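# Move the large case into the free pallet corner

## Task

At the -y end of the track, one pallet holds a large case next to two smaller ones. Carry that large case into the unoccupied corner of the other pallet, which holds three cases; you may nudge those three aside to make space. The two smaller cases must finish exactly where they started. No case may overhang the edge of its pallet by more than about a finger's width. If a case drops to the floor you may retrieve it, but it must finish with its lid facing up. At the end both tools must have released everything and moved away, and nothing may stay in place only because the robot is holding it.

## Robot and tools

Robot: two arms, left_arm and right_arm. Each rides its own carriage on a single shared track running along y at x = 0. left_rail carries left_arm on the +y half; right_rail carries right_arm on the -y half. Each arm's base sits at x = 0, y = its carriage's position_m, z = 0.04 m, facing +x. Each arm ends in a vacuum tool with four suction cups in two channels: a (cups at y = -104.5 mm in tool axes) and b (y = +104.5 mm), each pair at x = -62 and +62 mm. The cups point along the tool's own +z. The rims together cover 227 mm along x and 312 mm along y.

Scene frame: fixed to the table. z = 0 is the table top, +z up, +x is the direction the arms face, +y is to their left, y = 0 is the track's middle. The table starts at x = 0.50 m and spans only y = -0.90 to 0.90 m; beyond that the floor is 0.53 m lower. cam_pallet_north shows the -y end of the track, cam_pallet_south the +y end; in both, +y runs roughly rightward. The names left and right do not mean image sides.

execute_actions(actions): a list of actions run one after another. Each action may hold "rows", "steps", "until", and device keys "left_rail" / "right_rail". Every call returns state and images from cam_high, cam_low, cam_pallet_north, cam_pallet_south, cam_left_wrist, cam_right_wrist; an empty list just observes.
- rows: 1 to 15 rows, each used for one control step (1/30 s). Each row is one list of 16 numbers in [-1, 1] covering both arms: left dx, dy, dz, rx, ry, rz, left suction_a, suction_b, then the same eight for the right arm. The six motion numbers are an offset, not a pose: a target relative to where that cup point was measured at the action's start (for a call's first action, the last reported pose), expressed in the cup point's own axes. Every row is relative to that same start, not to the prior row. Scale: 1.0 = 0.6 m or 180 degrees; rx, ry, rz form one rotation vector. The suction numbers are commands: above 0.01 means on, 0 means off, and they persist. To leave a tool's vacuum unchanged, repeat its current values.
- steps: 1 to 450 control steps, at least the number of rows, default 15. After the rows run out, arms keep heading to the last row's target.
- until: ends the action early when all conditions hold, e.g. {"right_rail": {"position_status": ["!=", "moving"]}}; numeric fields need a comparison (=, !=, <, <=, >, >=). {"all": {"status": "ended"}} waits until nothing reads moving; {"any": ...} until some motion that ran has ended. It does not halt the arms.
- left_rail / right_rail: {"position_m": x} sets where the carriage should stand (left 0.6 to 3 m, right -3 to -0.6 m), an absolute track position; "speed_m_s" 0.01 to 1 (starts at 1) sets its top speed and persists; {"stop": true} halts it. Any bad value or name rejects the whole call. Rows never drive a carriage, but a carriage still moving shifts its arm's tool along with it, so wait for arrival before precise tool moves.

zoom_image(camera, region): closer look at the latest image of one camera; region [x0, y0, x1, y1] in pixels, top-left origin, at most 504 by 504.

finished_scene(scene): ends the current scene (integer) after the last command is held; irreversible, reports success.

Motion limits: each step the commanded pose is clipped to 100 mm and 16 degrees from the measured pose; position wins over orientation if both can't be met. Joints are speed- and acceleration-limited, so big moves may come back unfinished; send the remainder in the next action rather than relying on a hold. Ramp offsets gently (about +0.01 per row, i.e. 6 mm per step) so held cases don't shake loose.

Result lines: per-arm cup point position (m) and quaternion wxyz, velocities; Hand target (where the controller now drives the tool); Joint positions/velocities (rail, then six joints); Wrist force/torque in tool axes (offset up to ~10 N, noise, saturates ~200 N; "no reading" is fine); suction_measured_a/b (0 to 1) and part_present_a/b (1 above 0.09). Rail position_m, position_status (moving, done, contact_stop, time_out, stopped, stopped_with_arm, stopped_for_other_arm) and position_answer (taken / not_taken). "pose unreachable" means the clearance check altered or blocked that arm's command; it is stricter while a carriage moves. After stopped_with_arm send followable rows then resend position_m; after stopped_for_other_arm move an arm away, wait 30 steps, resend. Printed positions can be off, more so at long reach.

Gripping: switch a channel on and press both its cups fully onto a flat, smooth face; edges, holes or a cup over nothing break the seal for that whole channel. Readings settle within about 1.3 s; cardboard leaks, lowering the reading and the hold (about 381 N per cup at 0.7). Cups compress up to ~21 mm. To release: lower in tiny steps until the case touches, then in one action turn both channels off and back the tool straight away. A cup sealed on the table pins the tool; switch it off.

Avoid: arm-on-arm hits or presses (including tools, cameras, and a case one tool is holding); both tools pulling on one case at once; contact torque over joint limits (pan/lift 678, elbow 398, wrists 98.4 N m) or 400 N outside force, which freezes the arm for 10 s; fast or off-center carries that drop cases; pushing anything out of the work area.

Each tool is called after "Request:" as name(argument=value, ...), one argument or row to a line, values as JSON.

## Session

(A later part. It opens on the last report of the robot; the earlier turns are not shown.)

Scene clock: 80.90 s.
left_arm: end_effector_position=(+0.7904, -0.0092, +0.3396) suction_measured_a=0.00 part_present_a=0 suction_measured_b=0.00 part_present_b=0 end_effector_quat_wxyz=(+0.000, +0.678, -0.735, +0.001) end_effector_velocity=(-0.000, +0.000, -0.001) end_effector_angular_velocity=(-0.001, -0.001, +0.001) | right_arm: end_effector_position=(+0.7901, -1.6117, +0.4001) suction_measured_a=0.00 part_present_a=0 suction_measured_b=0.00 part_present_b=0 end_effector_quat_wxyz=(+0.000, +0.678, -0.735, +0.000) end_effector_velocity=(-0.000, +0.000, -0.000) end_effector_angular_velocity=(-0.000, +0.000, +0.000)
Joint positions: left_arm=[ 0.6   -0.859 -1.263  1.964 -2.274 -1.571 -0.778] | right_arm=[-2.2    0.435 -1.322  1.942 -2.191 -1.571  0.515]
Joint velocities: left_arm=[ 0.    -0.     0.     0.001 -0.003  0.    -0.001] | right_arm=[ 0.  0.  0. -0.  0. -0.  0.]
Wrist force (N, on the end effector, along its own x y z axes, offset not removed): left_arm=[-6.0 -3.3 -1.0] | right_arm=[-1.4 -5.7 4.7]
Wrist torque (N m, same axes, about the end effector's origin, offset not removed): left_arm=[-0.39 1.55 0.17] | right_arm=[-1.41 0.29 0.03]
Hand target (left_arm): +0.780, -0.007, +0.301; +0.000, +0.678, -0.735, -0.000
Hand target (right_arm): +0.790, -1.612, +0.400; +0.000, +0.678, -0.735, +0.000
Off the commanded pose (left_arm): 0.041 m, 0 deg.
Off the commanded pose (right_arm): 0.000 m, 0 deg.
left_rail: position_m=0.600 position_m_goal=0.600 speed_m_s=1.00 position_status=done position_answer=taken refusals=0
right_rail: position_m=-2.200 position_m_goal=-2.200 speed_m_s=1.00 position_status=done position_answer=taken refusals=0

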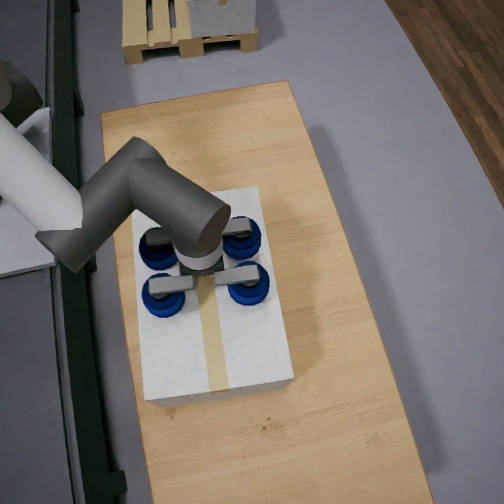

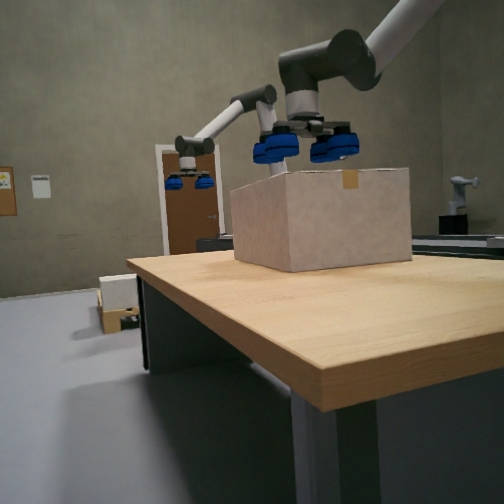

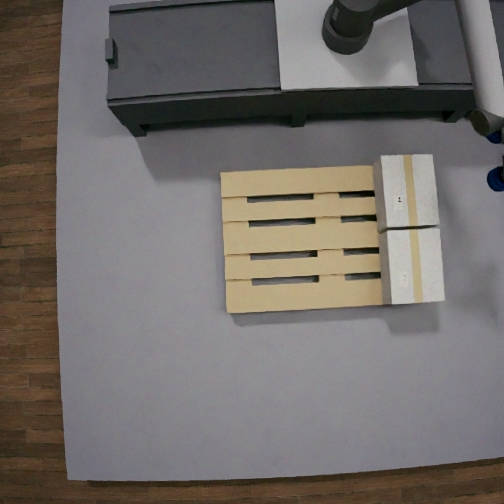

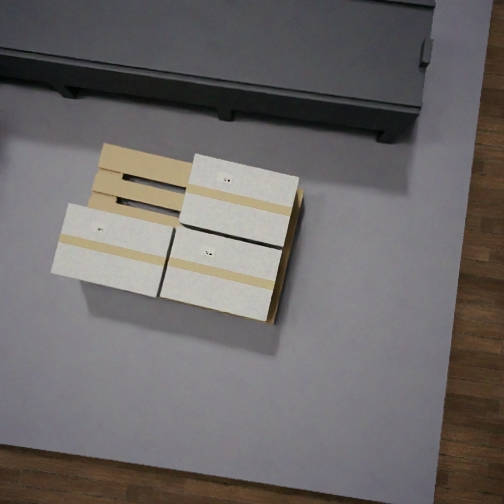

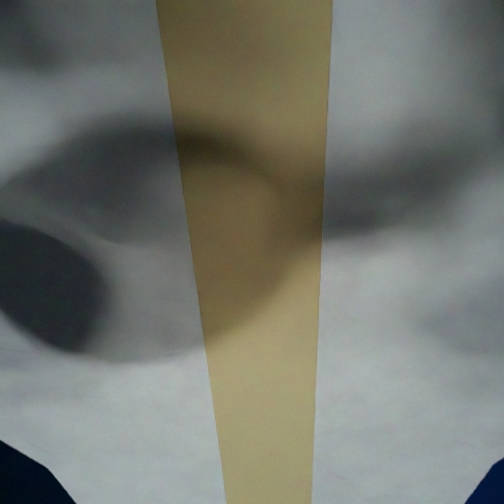

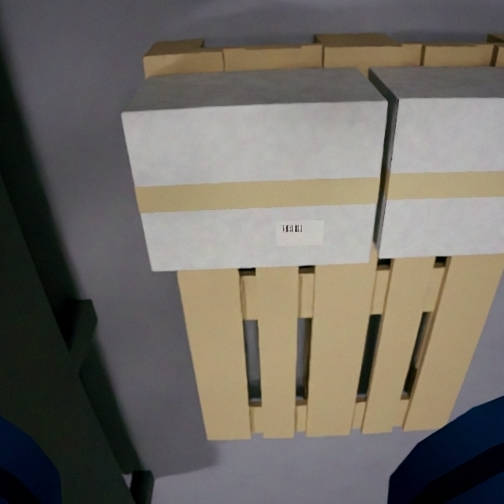

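Request:
execute_actions(
  actions=[],
)

Scene clock: 81.80 s.
left_arm: end_effector_position=(+0.7799, -0.0074, +0.3012) suction_measured_a=0.00 part_present_a=0 suction_measured_b=0.00 part_present_b=0 end_effector_quat_wxyz=(+0.000, +0.678, -0.735, -0.000) end_effector_velocity=(-0.000, -0.000, -0.000) end_effector_angular_velocity=(+0.000, +0.000, -0.000) | right_arm: end_effector_position=(+0.7901, -1.6117, +0.4001) suction_measured_a=0.00 part_present_a=0 suction_measured_b=0.00 part_present_b=0 end_effector_quat_wxyz=(+0.000, +0.678, -0.735, +0.000) end_effector_velocity=(-0.000, +0.000, +0.000) end_effector_angular_velocity=(+0.000, -0.000, +0.000)
Joint positions: left_arm=[ 0.6   -0.866 -1.24   1.999 -2.331 -1.571 -0.785] | right_arm=[-2.2    0.435 -1.322  1.942 -2.191 -1.571  0.515]
Joint velocities: left_arm=[ 0. -0.  0.  0. -0. -0. -0.] | right_arm=[ 0.  0. -0.  0.  0.  0. -0.]
Wrist force (N, on the end effector, along its own x y z axes, offset not removed): left_arm=[-6.4 -1.0 -1.1] | right_arm=[6.9 -2.0 -1.1]
Wrist torque (N m, same axes, about the end effector's origin, offset not removed): left_arm=[-0.17 1.59 0.18] | right_arm=[-0.74 -0.86 -0.01]
Hand target (left_arm): +0.780, -0.007, +0.301; +0.000, +0.678, -0.735, -0.000
Hand target (right_arm): +0.790, -1.612, +0.400; +0.000, +0.678, -0.735, +0.000
Off the commanded pose (left_arm): 0.002 m, 0 deg.
Off the commanded pose (right_arm): 0.000 m, 0 deg.
left_rail: position_m=0.600 position_m_goal=0.600 speed_m_s=1.00 position_status=done position_answer=taken refusals=0
right_rail: position_m=-2.200 position_m_goal=-2.200 speed_m_s=1.00 position_status=done position_answer=taken refusals=0

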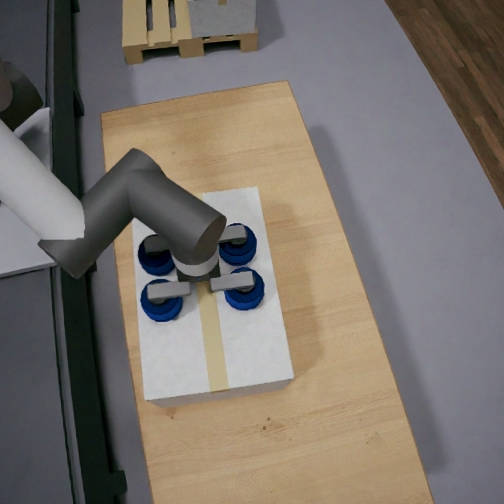

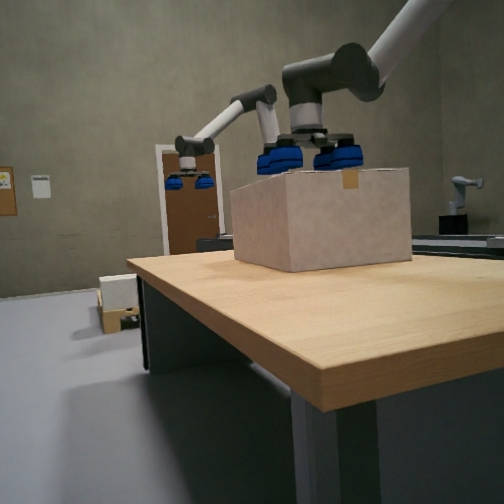

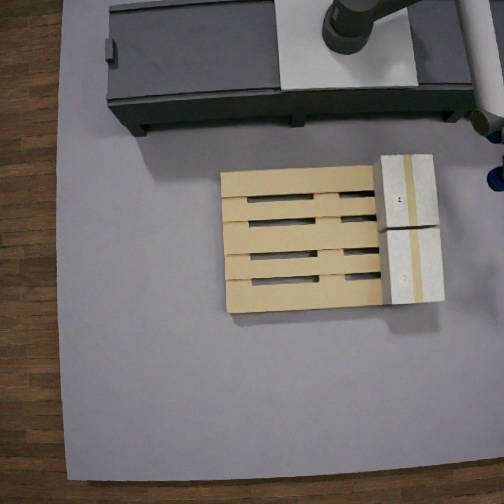

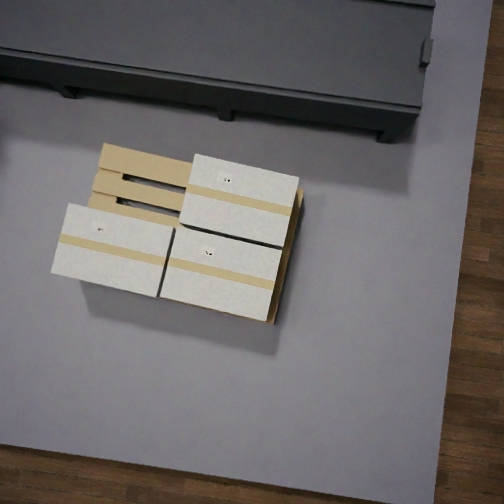

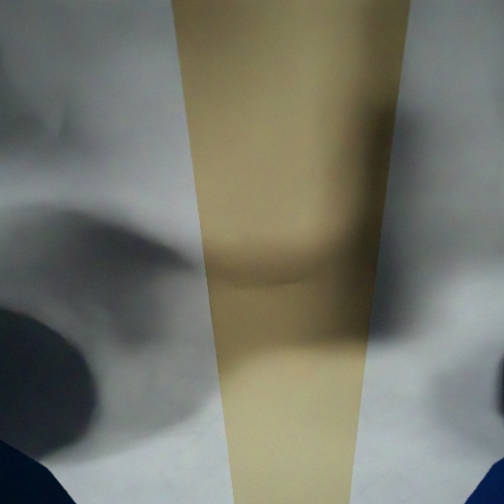

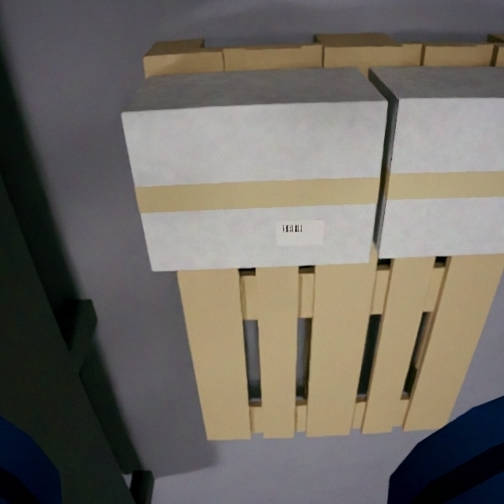

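Request:
zoom_image(
  camera="cam_high",
  region=[120, 175, 310, 415],
)

Region (120, 175, 310, 415) of cam_high's 504x504 image, scaled by 2.100, with more detail than that image has; it fills the left 399 columns of this view, and the rest is white.

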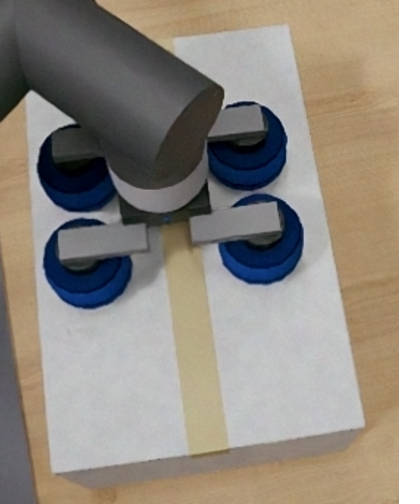

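Request:
execute_actions(
  actions=[
    {"rows": [[0.0084,-0.0117,0.0303,0,0,-0.002,1,1, 0,0,0,0,0,0,0,0]], "steps": 1},
  ],
)

Scene clock: 86.33 s.
left_arm: end_effector_position=(+0.7799, -0.0075, +0.3012) suction_measured_a=0.00 part_present_a=0 suction_measured_b=0.00 part_present_b=0 end_effector_quat_wxyz=(+0.000, +0.678, -0.735, -0.000) end_effector_velocity=(+0.001, -0.001, -0.003) end_effector_angular_velocity=(+0.000, +0.000, +0.001) | right_arm: end_effector_position=(+0.7901, -1.6117, +0.4001) suction_measured_a=0.00 part_present_a=0 suction_measured_b=0.00 part_present_b=0 end_effector_quat_wxyz=(+0.000, +0.678, -0.735, +0.000) end_effector_velocity=(+0.000, -0.000, -0.000) end_effector_angular_velocity=(-0.000, +0.000, -0.000)
Joint positions: left_arm=[ 0.6   -0.866 -1.24   1.999 -2.331 -1.571 -0.785] | right_arm=[-2.2    0.435 -1.322  1.942 -2.191 -1.571  0.515]
Joint velocities: left_arm=[ 0.     0.     0.004  0.    -0.004  0.    -0.001] | right_arm=[ 0. -0.  0. -0.  0. -0. -0.]
Wrist force (N, on the end effector, along its own x y z axes, offset not removed): left_arm=[-9.0 -1.7 -1.8] | right_arm=[-0.7 1.8 0.5]
Wrist torque (N m, same axes, about the end effector's origin, offset not removed): left_arm=[-0.26 1.90 0.16] | right_arm=[-0.54 0.18 -0.09]
Hand target (left_arm): +0.786, -0.013, +0.283; +0.000, +0.680, -0.733, -0.000
Hand target (right_arm): +0.790, -1.612, +0.400; +0.000, +0.678, -0.735, +0.000
Off the commanded pose (left_arm): 0.020 m, 0 deg.
Off the commanded pose (right_arm): 0.000 m, 0 deg.
left_rail: position_m=0.600 position_m_goal=0.600 speed_m_s=1.00 position_status=done position_answer=taken refusals=0
right_rail: position_m=-2.200 position_m_goal=-2.200 speed_m_s=1.00 position_status=done position_answer=taken refusals=0

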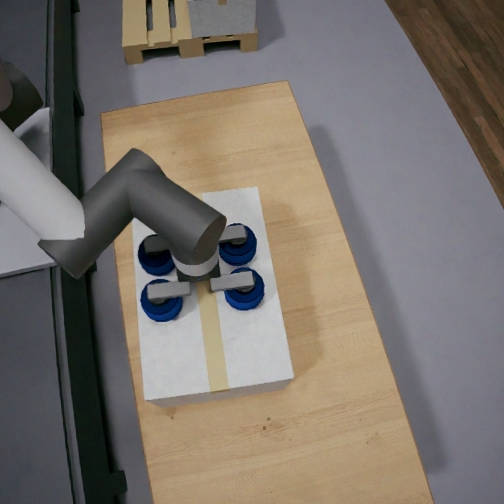

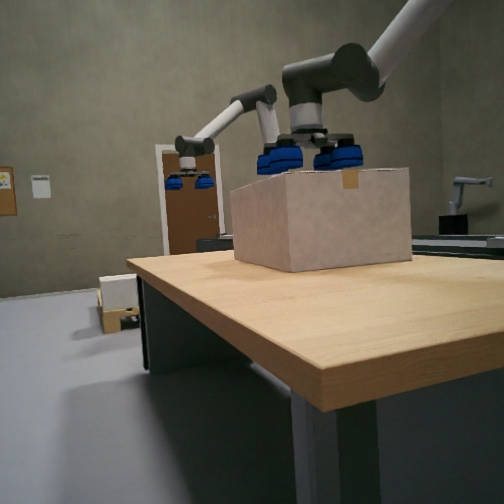

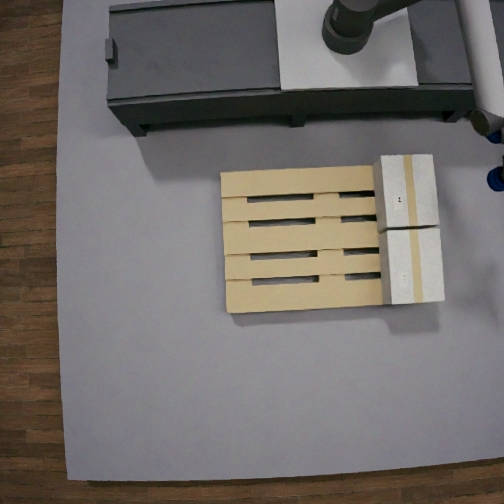

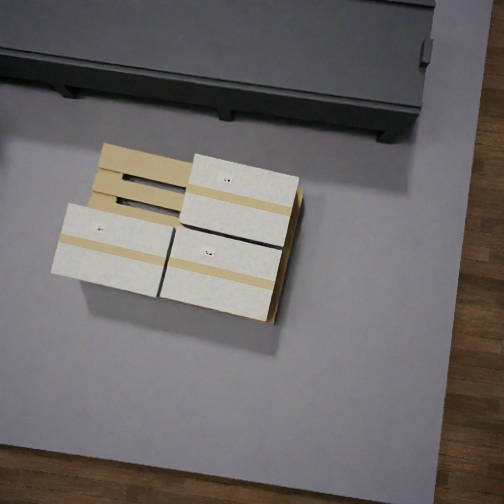

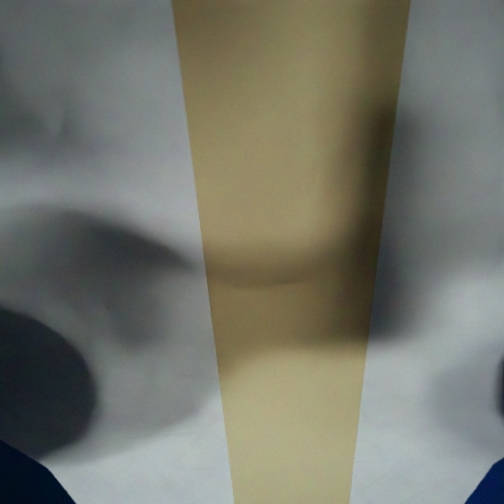

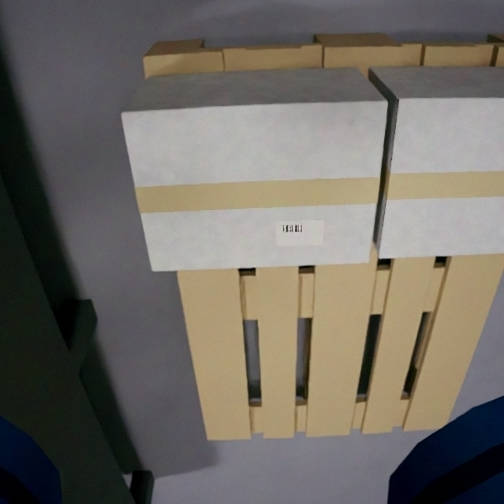

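Request:
execute_actions(
  actions=[],
)

Scene clock: 86.97 s.
left_arm: end_effector_position=(+0.7860, -0.0127, +0.2832) suction_measured_a=0.00 part_present_a=0 suction_measured_b=0.00 part_present_b=0 end_effector_quat_wxyz=(+0.000, +0.680, -0.733, -0.000) end_effector_velocity=(+0.000, +0.000, -0.000) end_effector_angular_velocity=(-0.000, -0.000, +0.000) | right_arm: end_effector_position=(+0.7901, -1.6117, +0.4001) suction_measured_a=0.00 part_present_a=0 suction_measured_b=0.00 part_present_b=0 end_effector_quat_wxyz=(+0.000, +0.678, -0.735, +0.000) end_effector_velocity=(-0.000, +0.000, +0.000) end_effector_angular_velocity=(+0.000, -0.000, +0.000)
Joint positions: left_arm=[ 0.6   -0.865 -1.216  1.997 -2.352 -1.571 -0.789] | right_arm=[-2.2    0.435 -1.322  1.942 -2.191 -1.571  0.515]
Joint velocities: left_arm=[ 0.  0.  0. -0. -0. -0. -0.] | right_arm=[ 0.  0. -0.  0.  0.  0.  0.]
Wrist force (N, on the end effector, along its own x y z axes, offset not removed): left_arm=[-5.6 -0.9 1.0] | right_arm=[3.1 1.6 -2.7]
Wrist torque (N m, same axes, about the end effector's origin, offset not removed): left_arm=[-0.06 1.50 0.16] | right_arm=[-0.39 -0.22 0.01]
Hand target (left_arm): +0.786, -0.013, +0.283; +0.000, +0.680, -0.733, -0.000
Hand target (right_arm): +0.790, -1.612, +0.400; +0.000, +0.678, -0.735, +0.000
Off the commanded pose (left_arm): 0.001 m, 0 deg.
Off the commanded pose (right_arm): 0.000 m, 0 deg.
left_rail: position_m=0.600 position_m_goal=0.600 speed_m_s=1.00 position_status=done position_answer=taken refusals=0
right_rail: position_m=-2.200 position_m_goal=-2.200 speed_m_s=1.00 position_status=done position_answer=taken refusals=0

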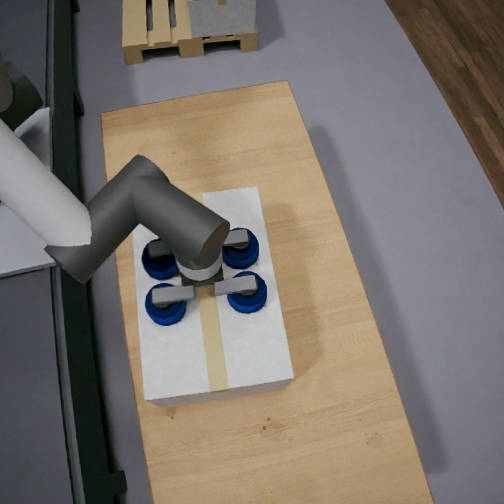

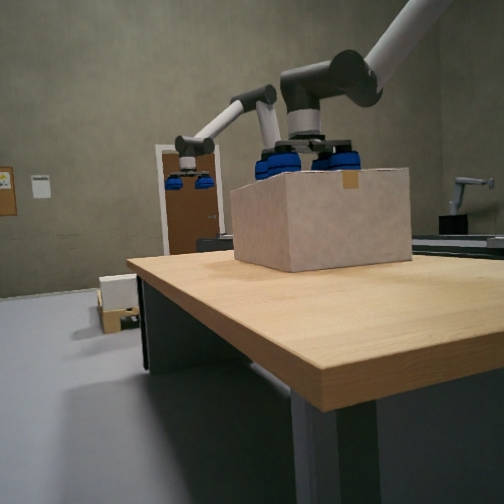

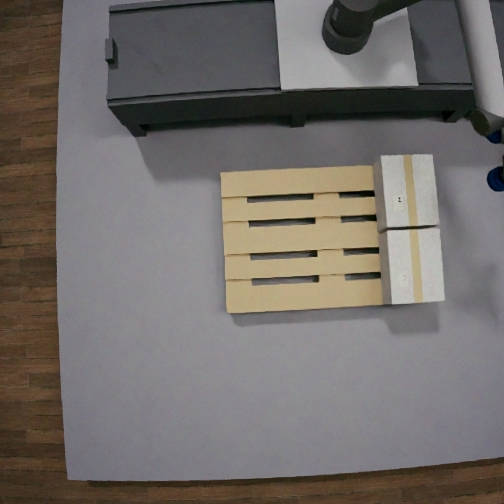

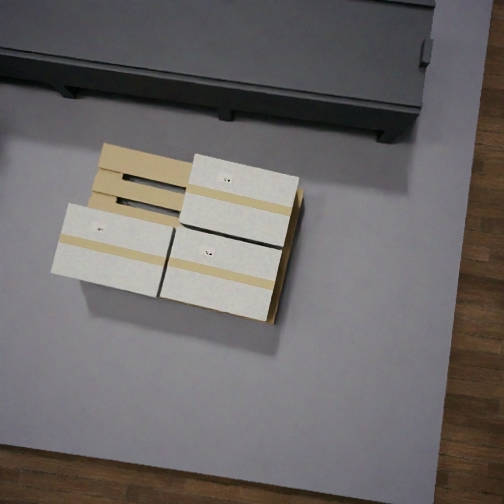

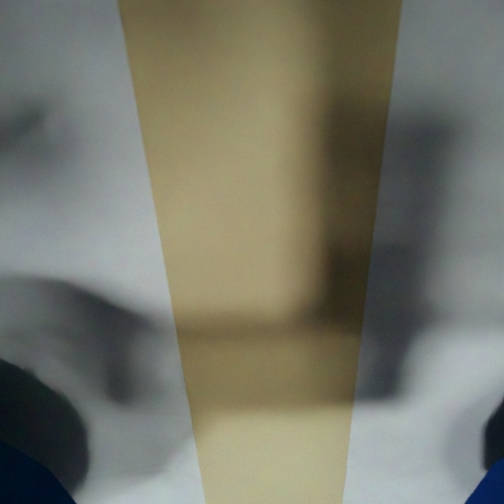

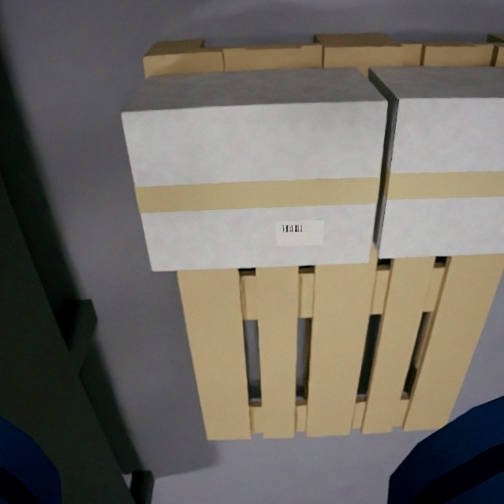

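Request:
zoom_image(
  camera="cam_high",
  region=[120, 175, 310, 415],
)

Region (120, 175, 310, 415) of cam_high's 504x504 image, scaled by 2.100, with more detail than that image has; it fills the left 399 columns of this view, and the rest is white.

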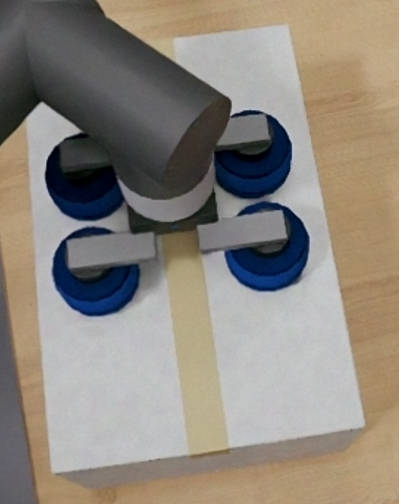

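Request:
execute_actions(
  actions=[
    {"rows": [[0,0,0.022,0,0,0,1,1, 0,0,0,0,0,0,0,0]], "steps": 1},
  ],
)

Scene clock: 87.57 s.
left_arm: end_effector_position=(+0.7861, -0.0127, +0.2832) suction_measured_a=0.00 part_present_a=0 suction_measured_b=0.00 part_present_b=0 end_effector_quat_wxyz=(+0.000, +0.680, -0.733, -0.000) end_effector_velocity=(+0.001, -0.001, -0.002) end_effector_angular_velocity=(-0.001, -0.001, +0.000) | right_arm: end_effector_position=(+0.7901, -1.6117, +0.4001) suction_measured_a=0.00 part_present_a=0 suction_measured_b=0.00 part_present_b=0 end_effector_quat_wxyz=(+0.000, +0.678, -0.735, +0.000) end_effector_velocity=(+0.000, -0.000, +0.000) end_effector_angular_velocity=(-0.000, -0.000, -0.000)
Joint positions: left_arm=[ 0.6   -0.865 -1.216  1.997 -2.352 -1.571 -0.789] | right_arm=[-2.2    0.435 -1.322  1.942 -2.191 -1.571  0.515]
Joint velocities: left_arm=[ 0.     0.     0.003 -0.    -0.003 -0.     0.   ] | right_arm=[ 0. -0.  0. -0. -0. -0.  0.]
Wrist force (N, on the end effector, along its own x y z axes, offset not removed): left_arm=[-5.0 0.0 -0.6] | right_arm=[-0.6 -0.8 0.1]
Wrist torque (N m, same axes, about the end effector's origin, offset not removed): left_arm=[0.00 1.42 0.11] | right_arm=[-0.54 0.53 -0.14]
Hand target (left_arm): +0.786, -0.013, +0.270; +0.000, +0.680, -0.733, -0.000
Hand target (right_arm): +0.790, -1.612, +0.400; +0.000, +0.678, -0.735, +0.000
Off the commanded pose (left_arm): 0.013 m, 0 deg.
Off the commanded pose (right_arm): 0.000 m, 0 deg.
left_rail: position_m=0.600 position_m_goal=0.600 speed_m_s=1.00 position_status=done position_answer=taken refusals=0
right_rail: position_m=-2.200 position_m_goal=-2.200 speed_m_s=1.00 position_status=done position_answer=taken refusals=0

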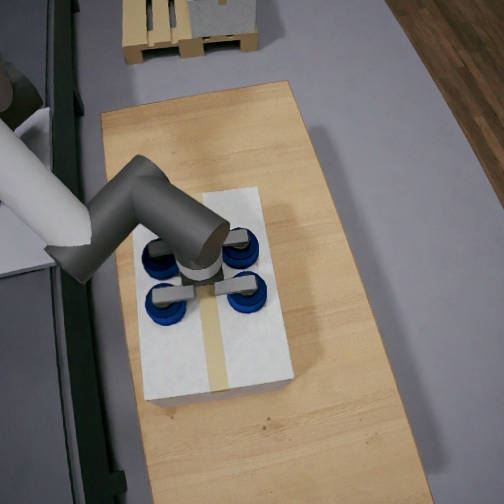

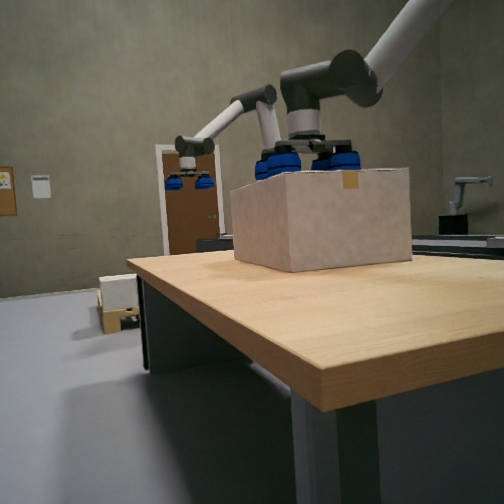

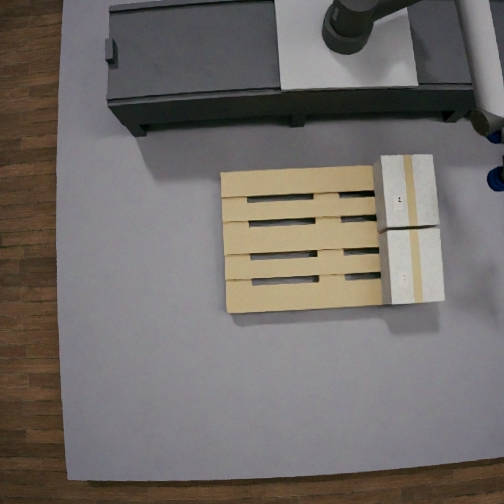

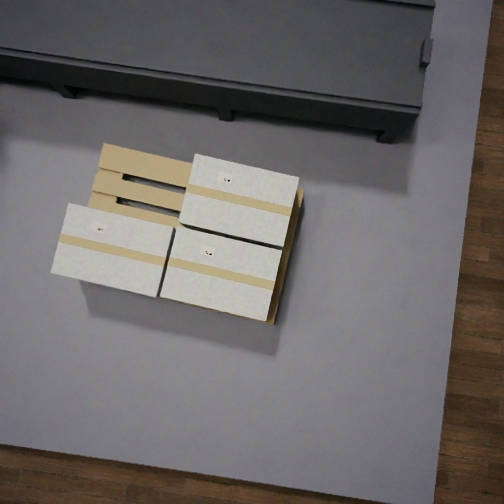

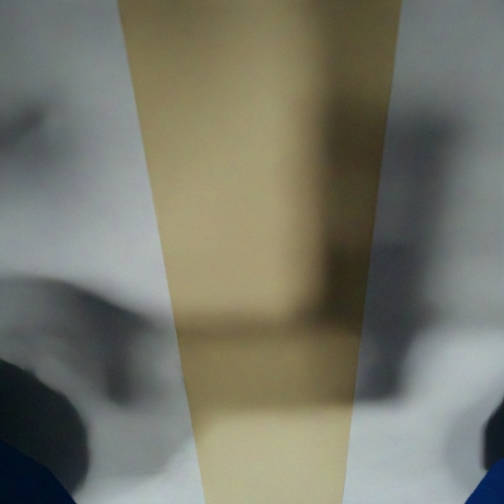

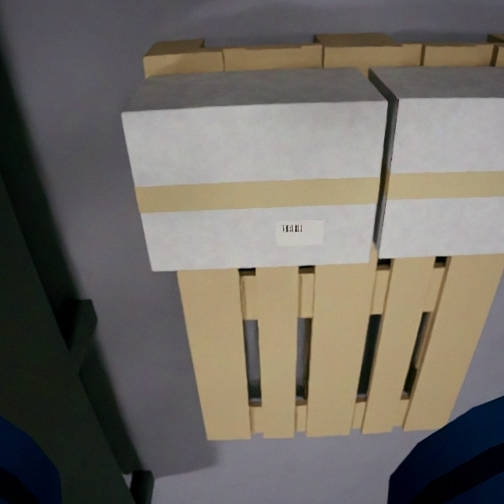

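Request:
execute_actions(
  actions=[
    {"rows": [[0,0,0.0303,0,0,0,1,1, 0,0,0,0,0,0,0,0]], "steps": 1},
  ],
)

Scene clock: 87.80 s.
left_arm: end_effector_position=(+0.7860, -0.0126, +0.2715) suction_measured_a=0.00 part_present_a=0 suction_measured_b=0.00 part_present_b=0 end_effector_quat_wxyz=(+0.000, +0.680, -0.733, -0.000) end_effector_velocity=(-0.000, +0.000, -0.017) end_effector_angular_velocity=(+0.000, +0.000, +0.000) | right_arm: end_effector_position=(+0.7901, -1.6117, +0.4001) suction_measured_a=0.00 part_present_a=0 suction_measured_b=0.00 part_present_b=0 end_effector_quat_wxyz=(+0.000, +0.678, -0.735, +0.000) end_effector_velocity=(-0.000, +0.000, +0.000) end_effector_angular_velocity=(-0.000, -0.000, -0.000)
Joint positions: left_arm=[ 0.6   -0.865 -1.205  2.003 -2.368 -1.571 -0.789] | right_arm=[-2.2    0.435 -1.322  1.942 -2.191 -1.571  0.515]
Joint velocities: left_arm=[ 0.    -0.     0.015  0.009 -0.024  0.    -0.   ] | right_arm=[ 0.  0. -0.  0. -0. -0.  0.]
Wrist force (N, on the end effector, along its own x y z axes, offset not removed): left_arm=[-7.5 0.5 -0.7] | right_arm=[5.5 -4.1 2.3]
Wrist torque (N m, same axes, about the end effector's origin, offset not removed): left_arm=[-0.03 1.69 0.04] | right_arm=[-1.09 -0.71 -0.01]
Hand target (left_arm): +0.786, -0.013, +0.265; +0.000, +0.680, -0.733, -0.000
Hand target (right_arm): +0.790, -1.612, +0.400; +0.000, +0.678, -0.735, +0.000
Off the commanded pose (left_arm): 0.007 m, 0 deg.
Off the commanded pose (right_arm): 0.000 m, 0 deg.
left_rail: position_m=0.600 position_m_goal=0.600 speed_m_s=1.00 position_status=done position_answer=taken refusals=0
right_rail: position_m=-2.200 position_m_goal=-2.200 speed_m_s=1.00 position_status=done position_answer=taken refusals=0

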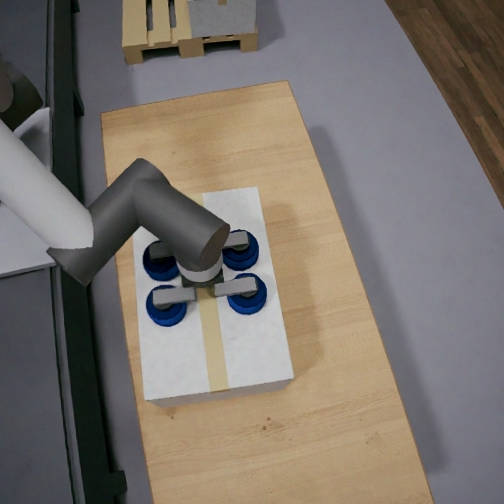

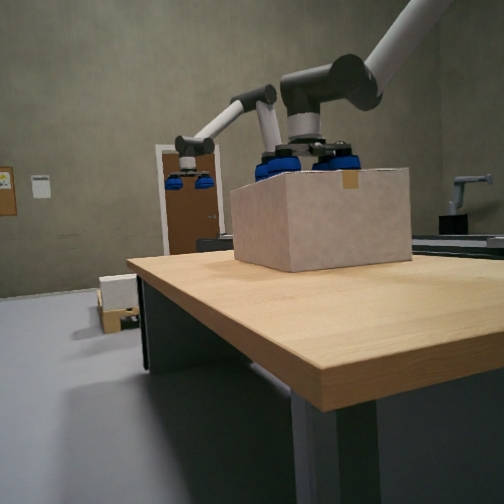

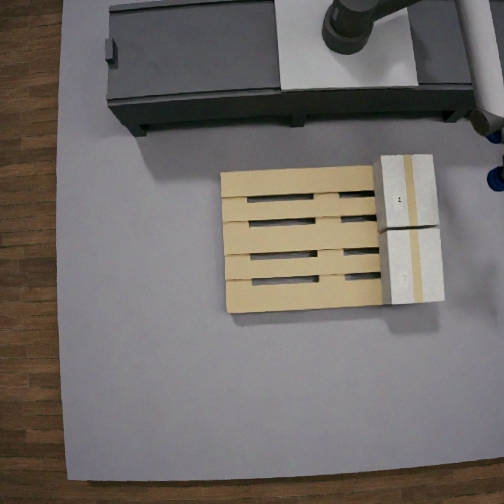

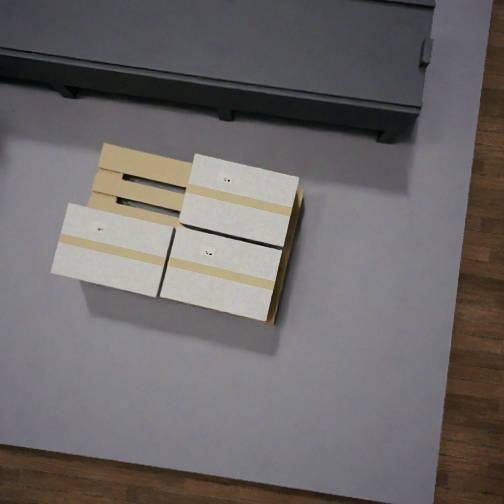

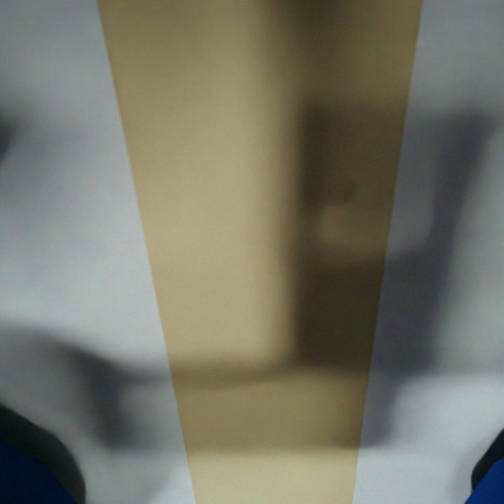

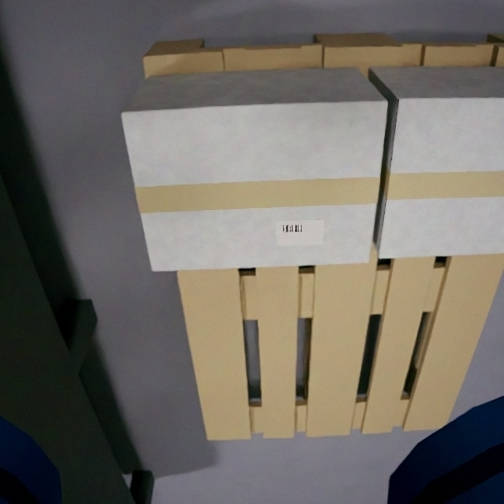

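Request:
execute_actions(
  actions=[],
)

Scene clock: 88.00 s.
left_arm: end_effector_position=(+0.7861, -0.0126, +0.2659) suction_measured_a=0.00 part_present_a=0 suction_measured_b=0.00 part_present_b=0 end_effector_quat_wxyz=(+0.000, +0.680, -0.733, -0.000) end_effector_velocity=(+0.000, -0.000, -0.011) end_effector_angular_velocity=(-0.000, -0.000, -0.000) | right_arm: end_effector_position=(+0.7901, -1.6117, +0.4001) suction_measured_a=0.00 part_present_a=0 suction_measured_b=0.00 part_present_b=0 end_effector_quat_wxyz=(+0.000, +0.678, -0.735, +0.000) end_effector_velocity=(+0.000, -0.000, -0.000) end_effector_angular_velocity=(-0.000, +0.000, -0.000)
Joint positions: left_arm=[ 0.6   -0.865 -1.2    2.006 -2.376 -1.571 -0.789] | right_arm=[-2.2    0.435 -1.322  1.942 -2.191 -1.571  0.515]
Joint velocities: left_arm=[ 0.     0.     0.01   0.005 -0.015  0.     0.   ] | right_arm=[ 0. -0.  0. -0.  0. -0.  0.]
Wrist force (N, on the end effector, along its own x y z axes, offset not removed): left_arm=[-7.4 -2.8 0.6] | right_arm=[1.4 6.1 1.5]
Wrist torque (N m, same axes, about the end effector's origin, offset not removed): left_arm=[-0.44 1.71 0.19] | right_arm=[0.18 0.08 0.24]
Hand target (left_arm): +0.786, -0.013, +0.265; +0.000, +0.680, -0.733, -0.000
Hand target (right_arm): +0.790, -1.612, +0.400; +0.000, +0.678, -0.735, +0.000
Off the commanded pose (left_arm): 0.001 m, 0 deg.
Off the commanded pose (right_arm): 0.000 m, 0 deg.
left_rail: position_m=0.600 position_m_goal=0.600 speed_m_s=1.00 position_status=done position_answer=taken refusals=0
right_rail: position_m=-2.200 position_m_goal=-2.200 speed_m_s=1.00 position_status=done position_answer=taken refusals=0

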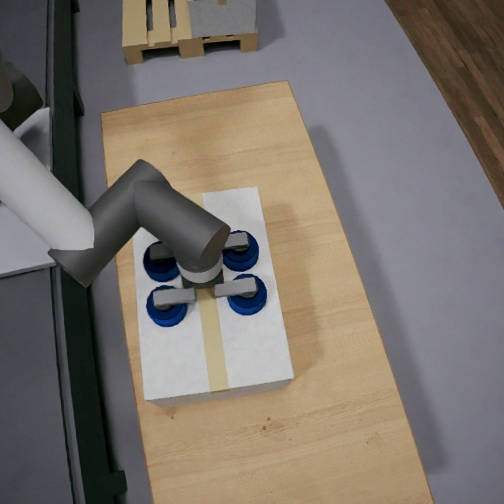

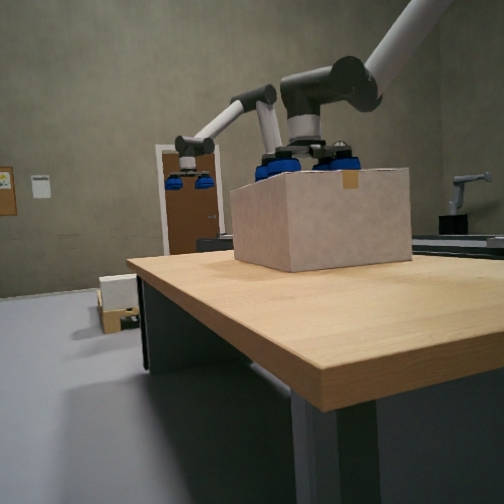

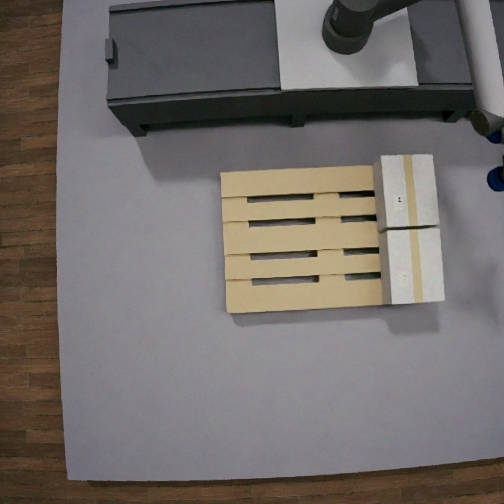

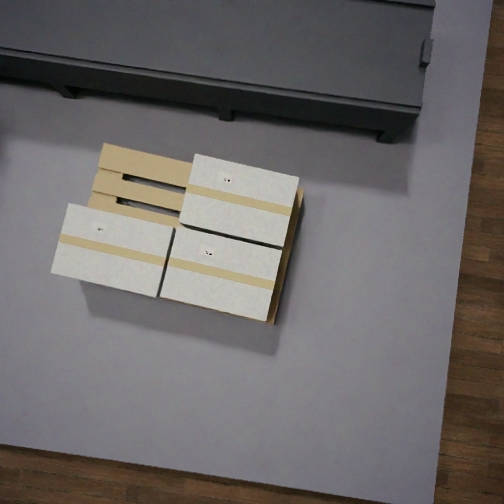

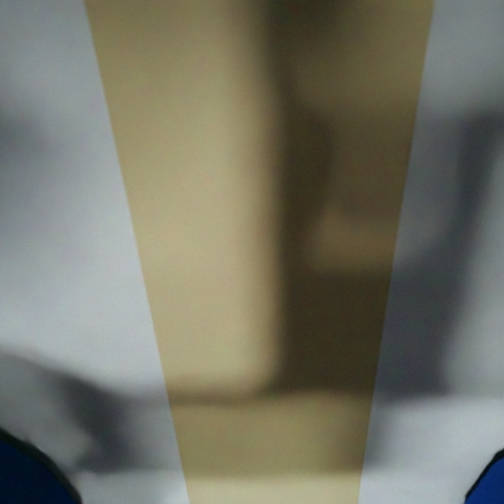

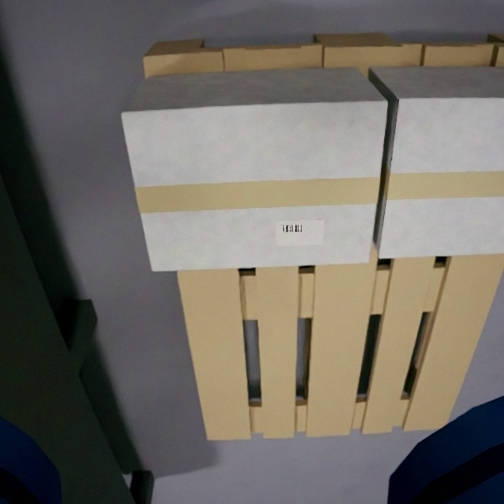

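Request:
execute_actions(
  actions=[
    {"rows": [[0,0,0.0082,0,0,0,1,1, 0,0,0,0,0,0,0,0]], "steps": 1},
  ],
)

Scene clock: 88.27 s.
left_arm: end_effector_position=(+0.7858, -0.0119, +0.2643) suction_measured_a=0.71 part_present_a=1 suction_measured_b=0.69 part_present_b=1 end_effector_quat_wxyz=(+0.000, +0.680, -0.733, -0.001) end_effector_velocity=(+0.000, -0.013, +0.005) end_effector_angular_velocity=(-0.043, -0.001, +0.000) | right_arm: end_effector_position=(+0.7901, -1.6117, +0.4001) suction_measured_a=0.00 part_present_a=0 suction_measured_b=0.00 part_present_b=0 end_effector_quat_wxyz=(+0.000, +0.678, -0.735, +0.000) end_effector_velocity=(+0.000, -0.000, -0.000) end_effector_angular_velocity=(+0.000, +0.000, -0.000)
Joint positions: left_arm=[ 0.6   -0.865 -1.199  2.007 -2.376 -1.571 -0.789] | right_arm=[-2.2    0.435 -1.322  1.942 -2.191 -1.571  0.515]
Joint velocities: left_arm=[ 0.     0.    -0.     0.    -0.034 -0.028 -0.   ] | right_arm=[ 0. -0.  0.  0. -0.  0.  0.]
Wrist force (N, on the end effector, along its own x y z axes, offset not removed): left_arm=[-73.8 54.8 11.2] | right_arm=[-1.8 1.7 -1.6]
Wrist torque (N m, same axes, about the end effector's origin, offset not removed): left_arm=[-8.03 -10.11 6.53] | right_arm=[-0.45 0.08 -0.09]
Hand target (left_arm): +0.786, -0.013, +0.261; +0.000, +0.680, -0.733, -0.000
Hand target (right_arm): +0.790, -1.612, +0.400; +0.000, +0.678, -0.735, +0.000
Off the commanded pose (left_arm): 0.003 m, 0 deg.
Off the commanded pose (right_arm): 0.000 m, 0 deg.
left_rail: position_m=0.600 position_m_goal=0.600 speed_m_s=1.00 position_status=done position_answer=taken refusals=0
right_rail: position_m=-2.200 position_m_goal=-2.200 speed_m_s=1.00 position_status=done position_answer=taken refusals=0

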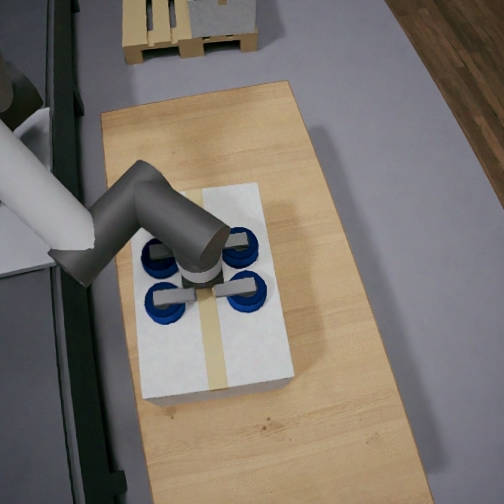

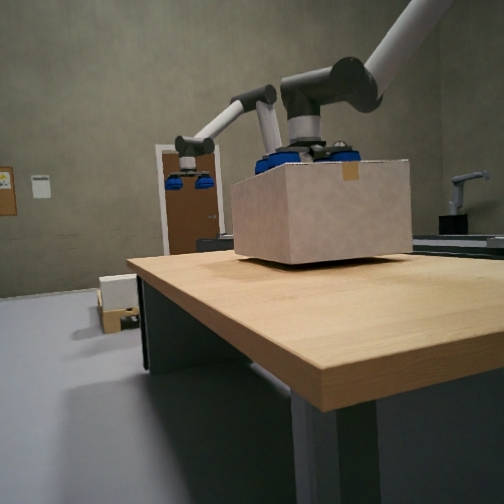

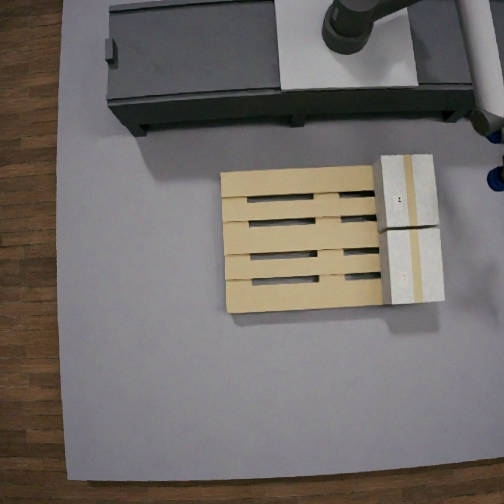

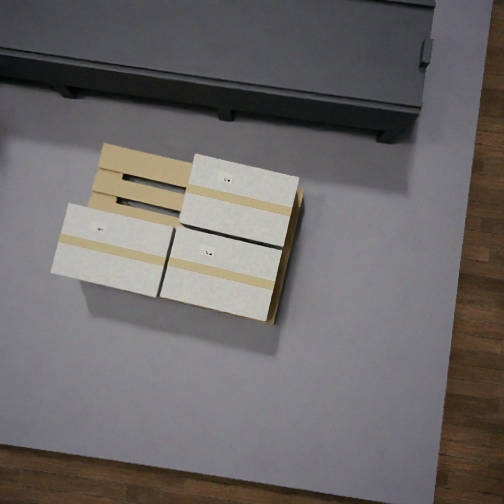

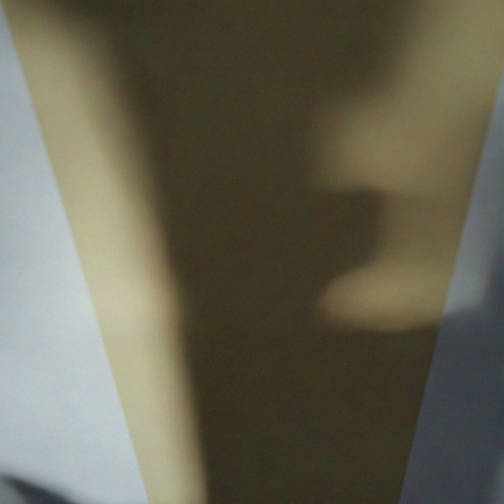

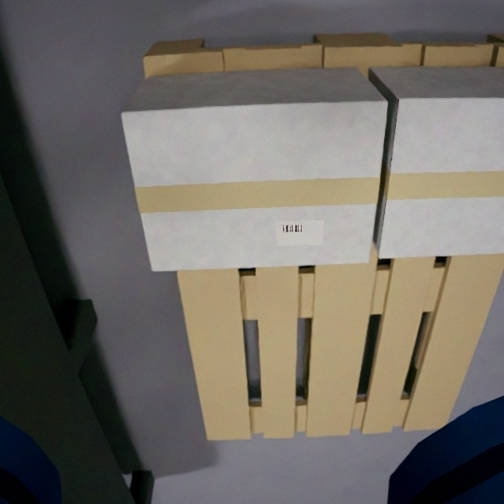

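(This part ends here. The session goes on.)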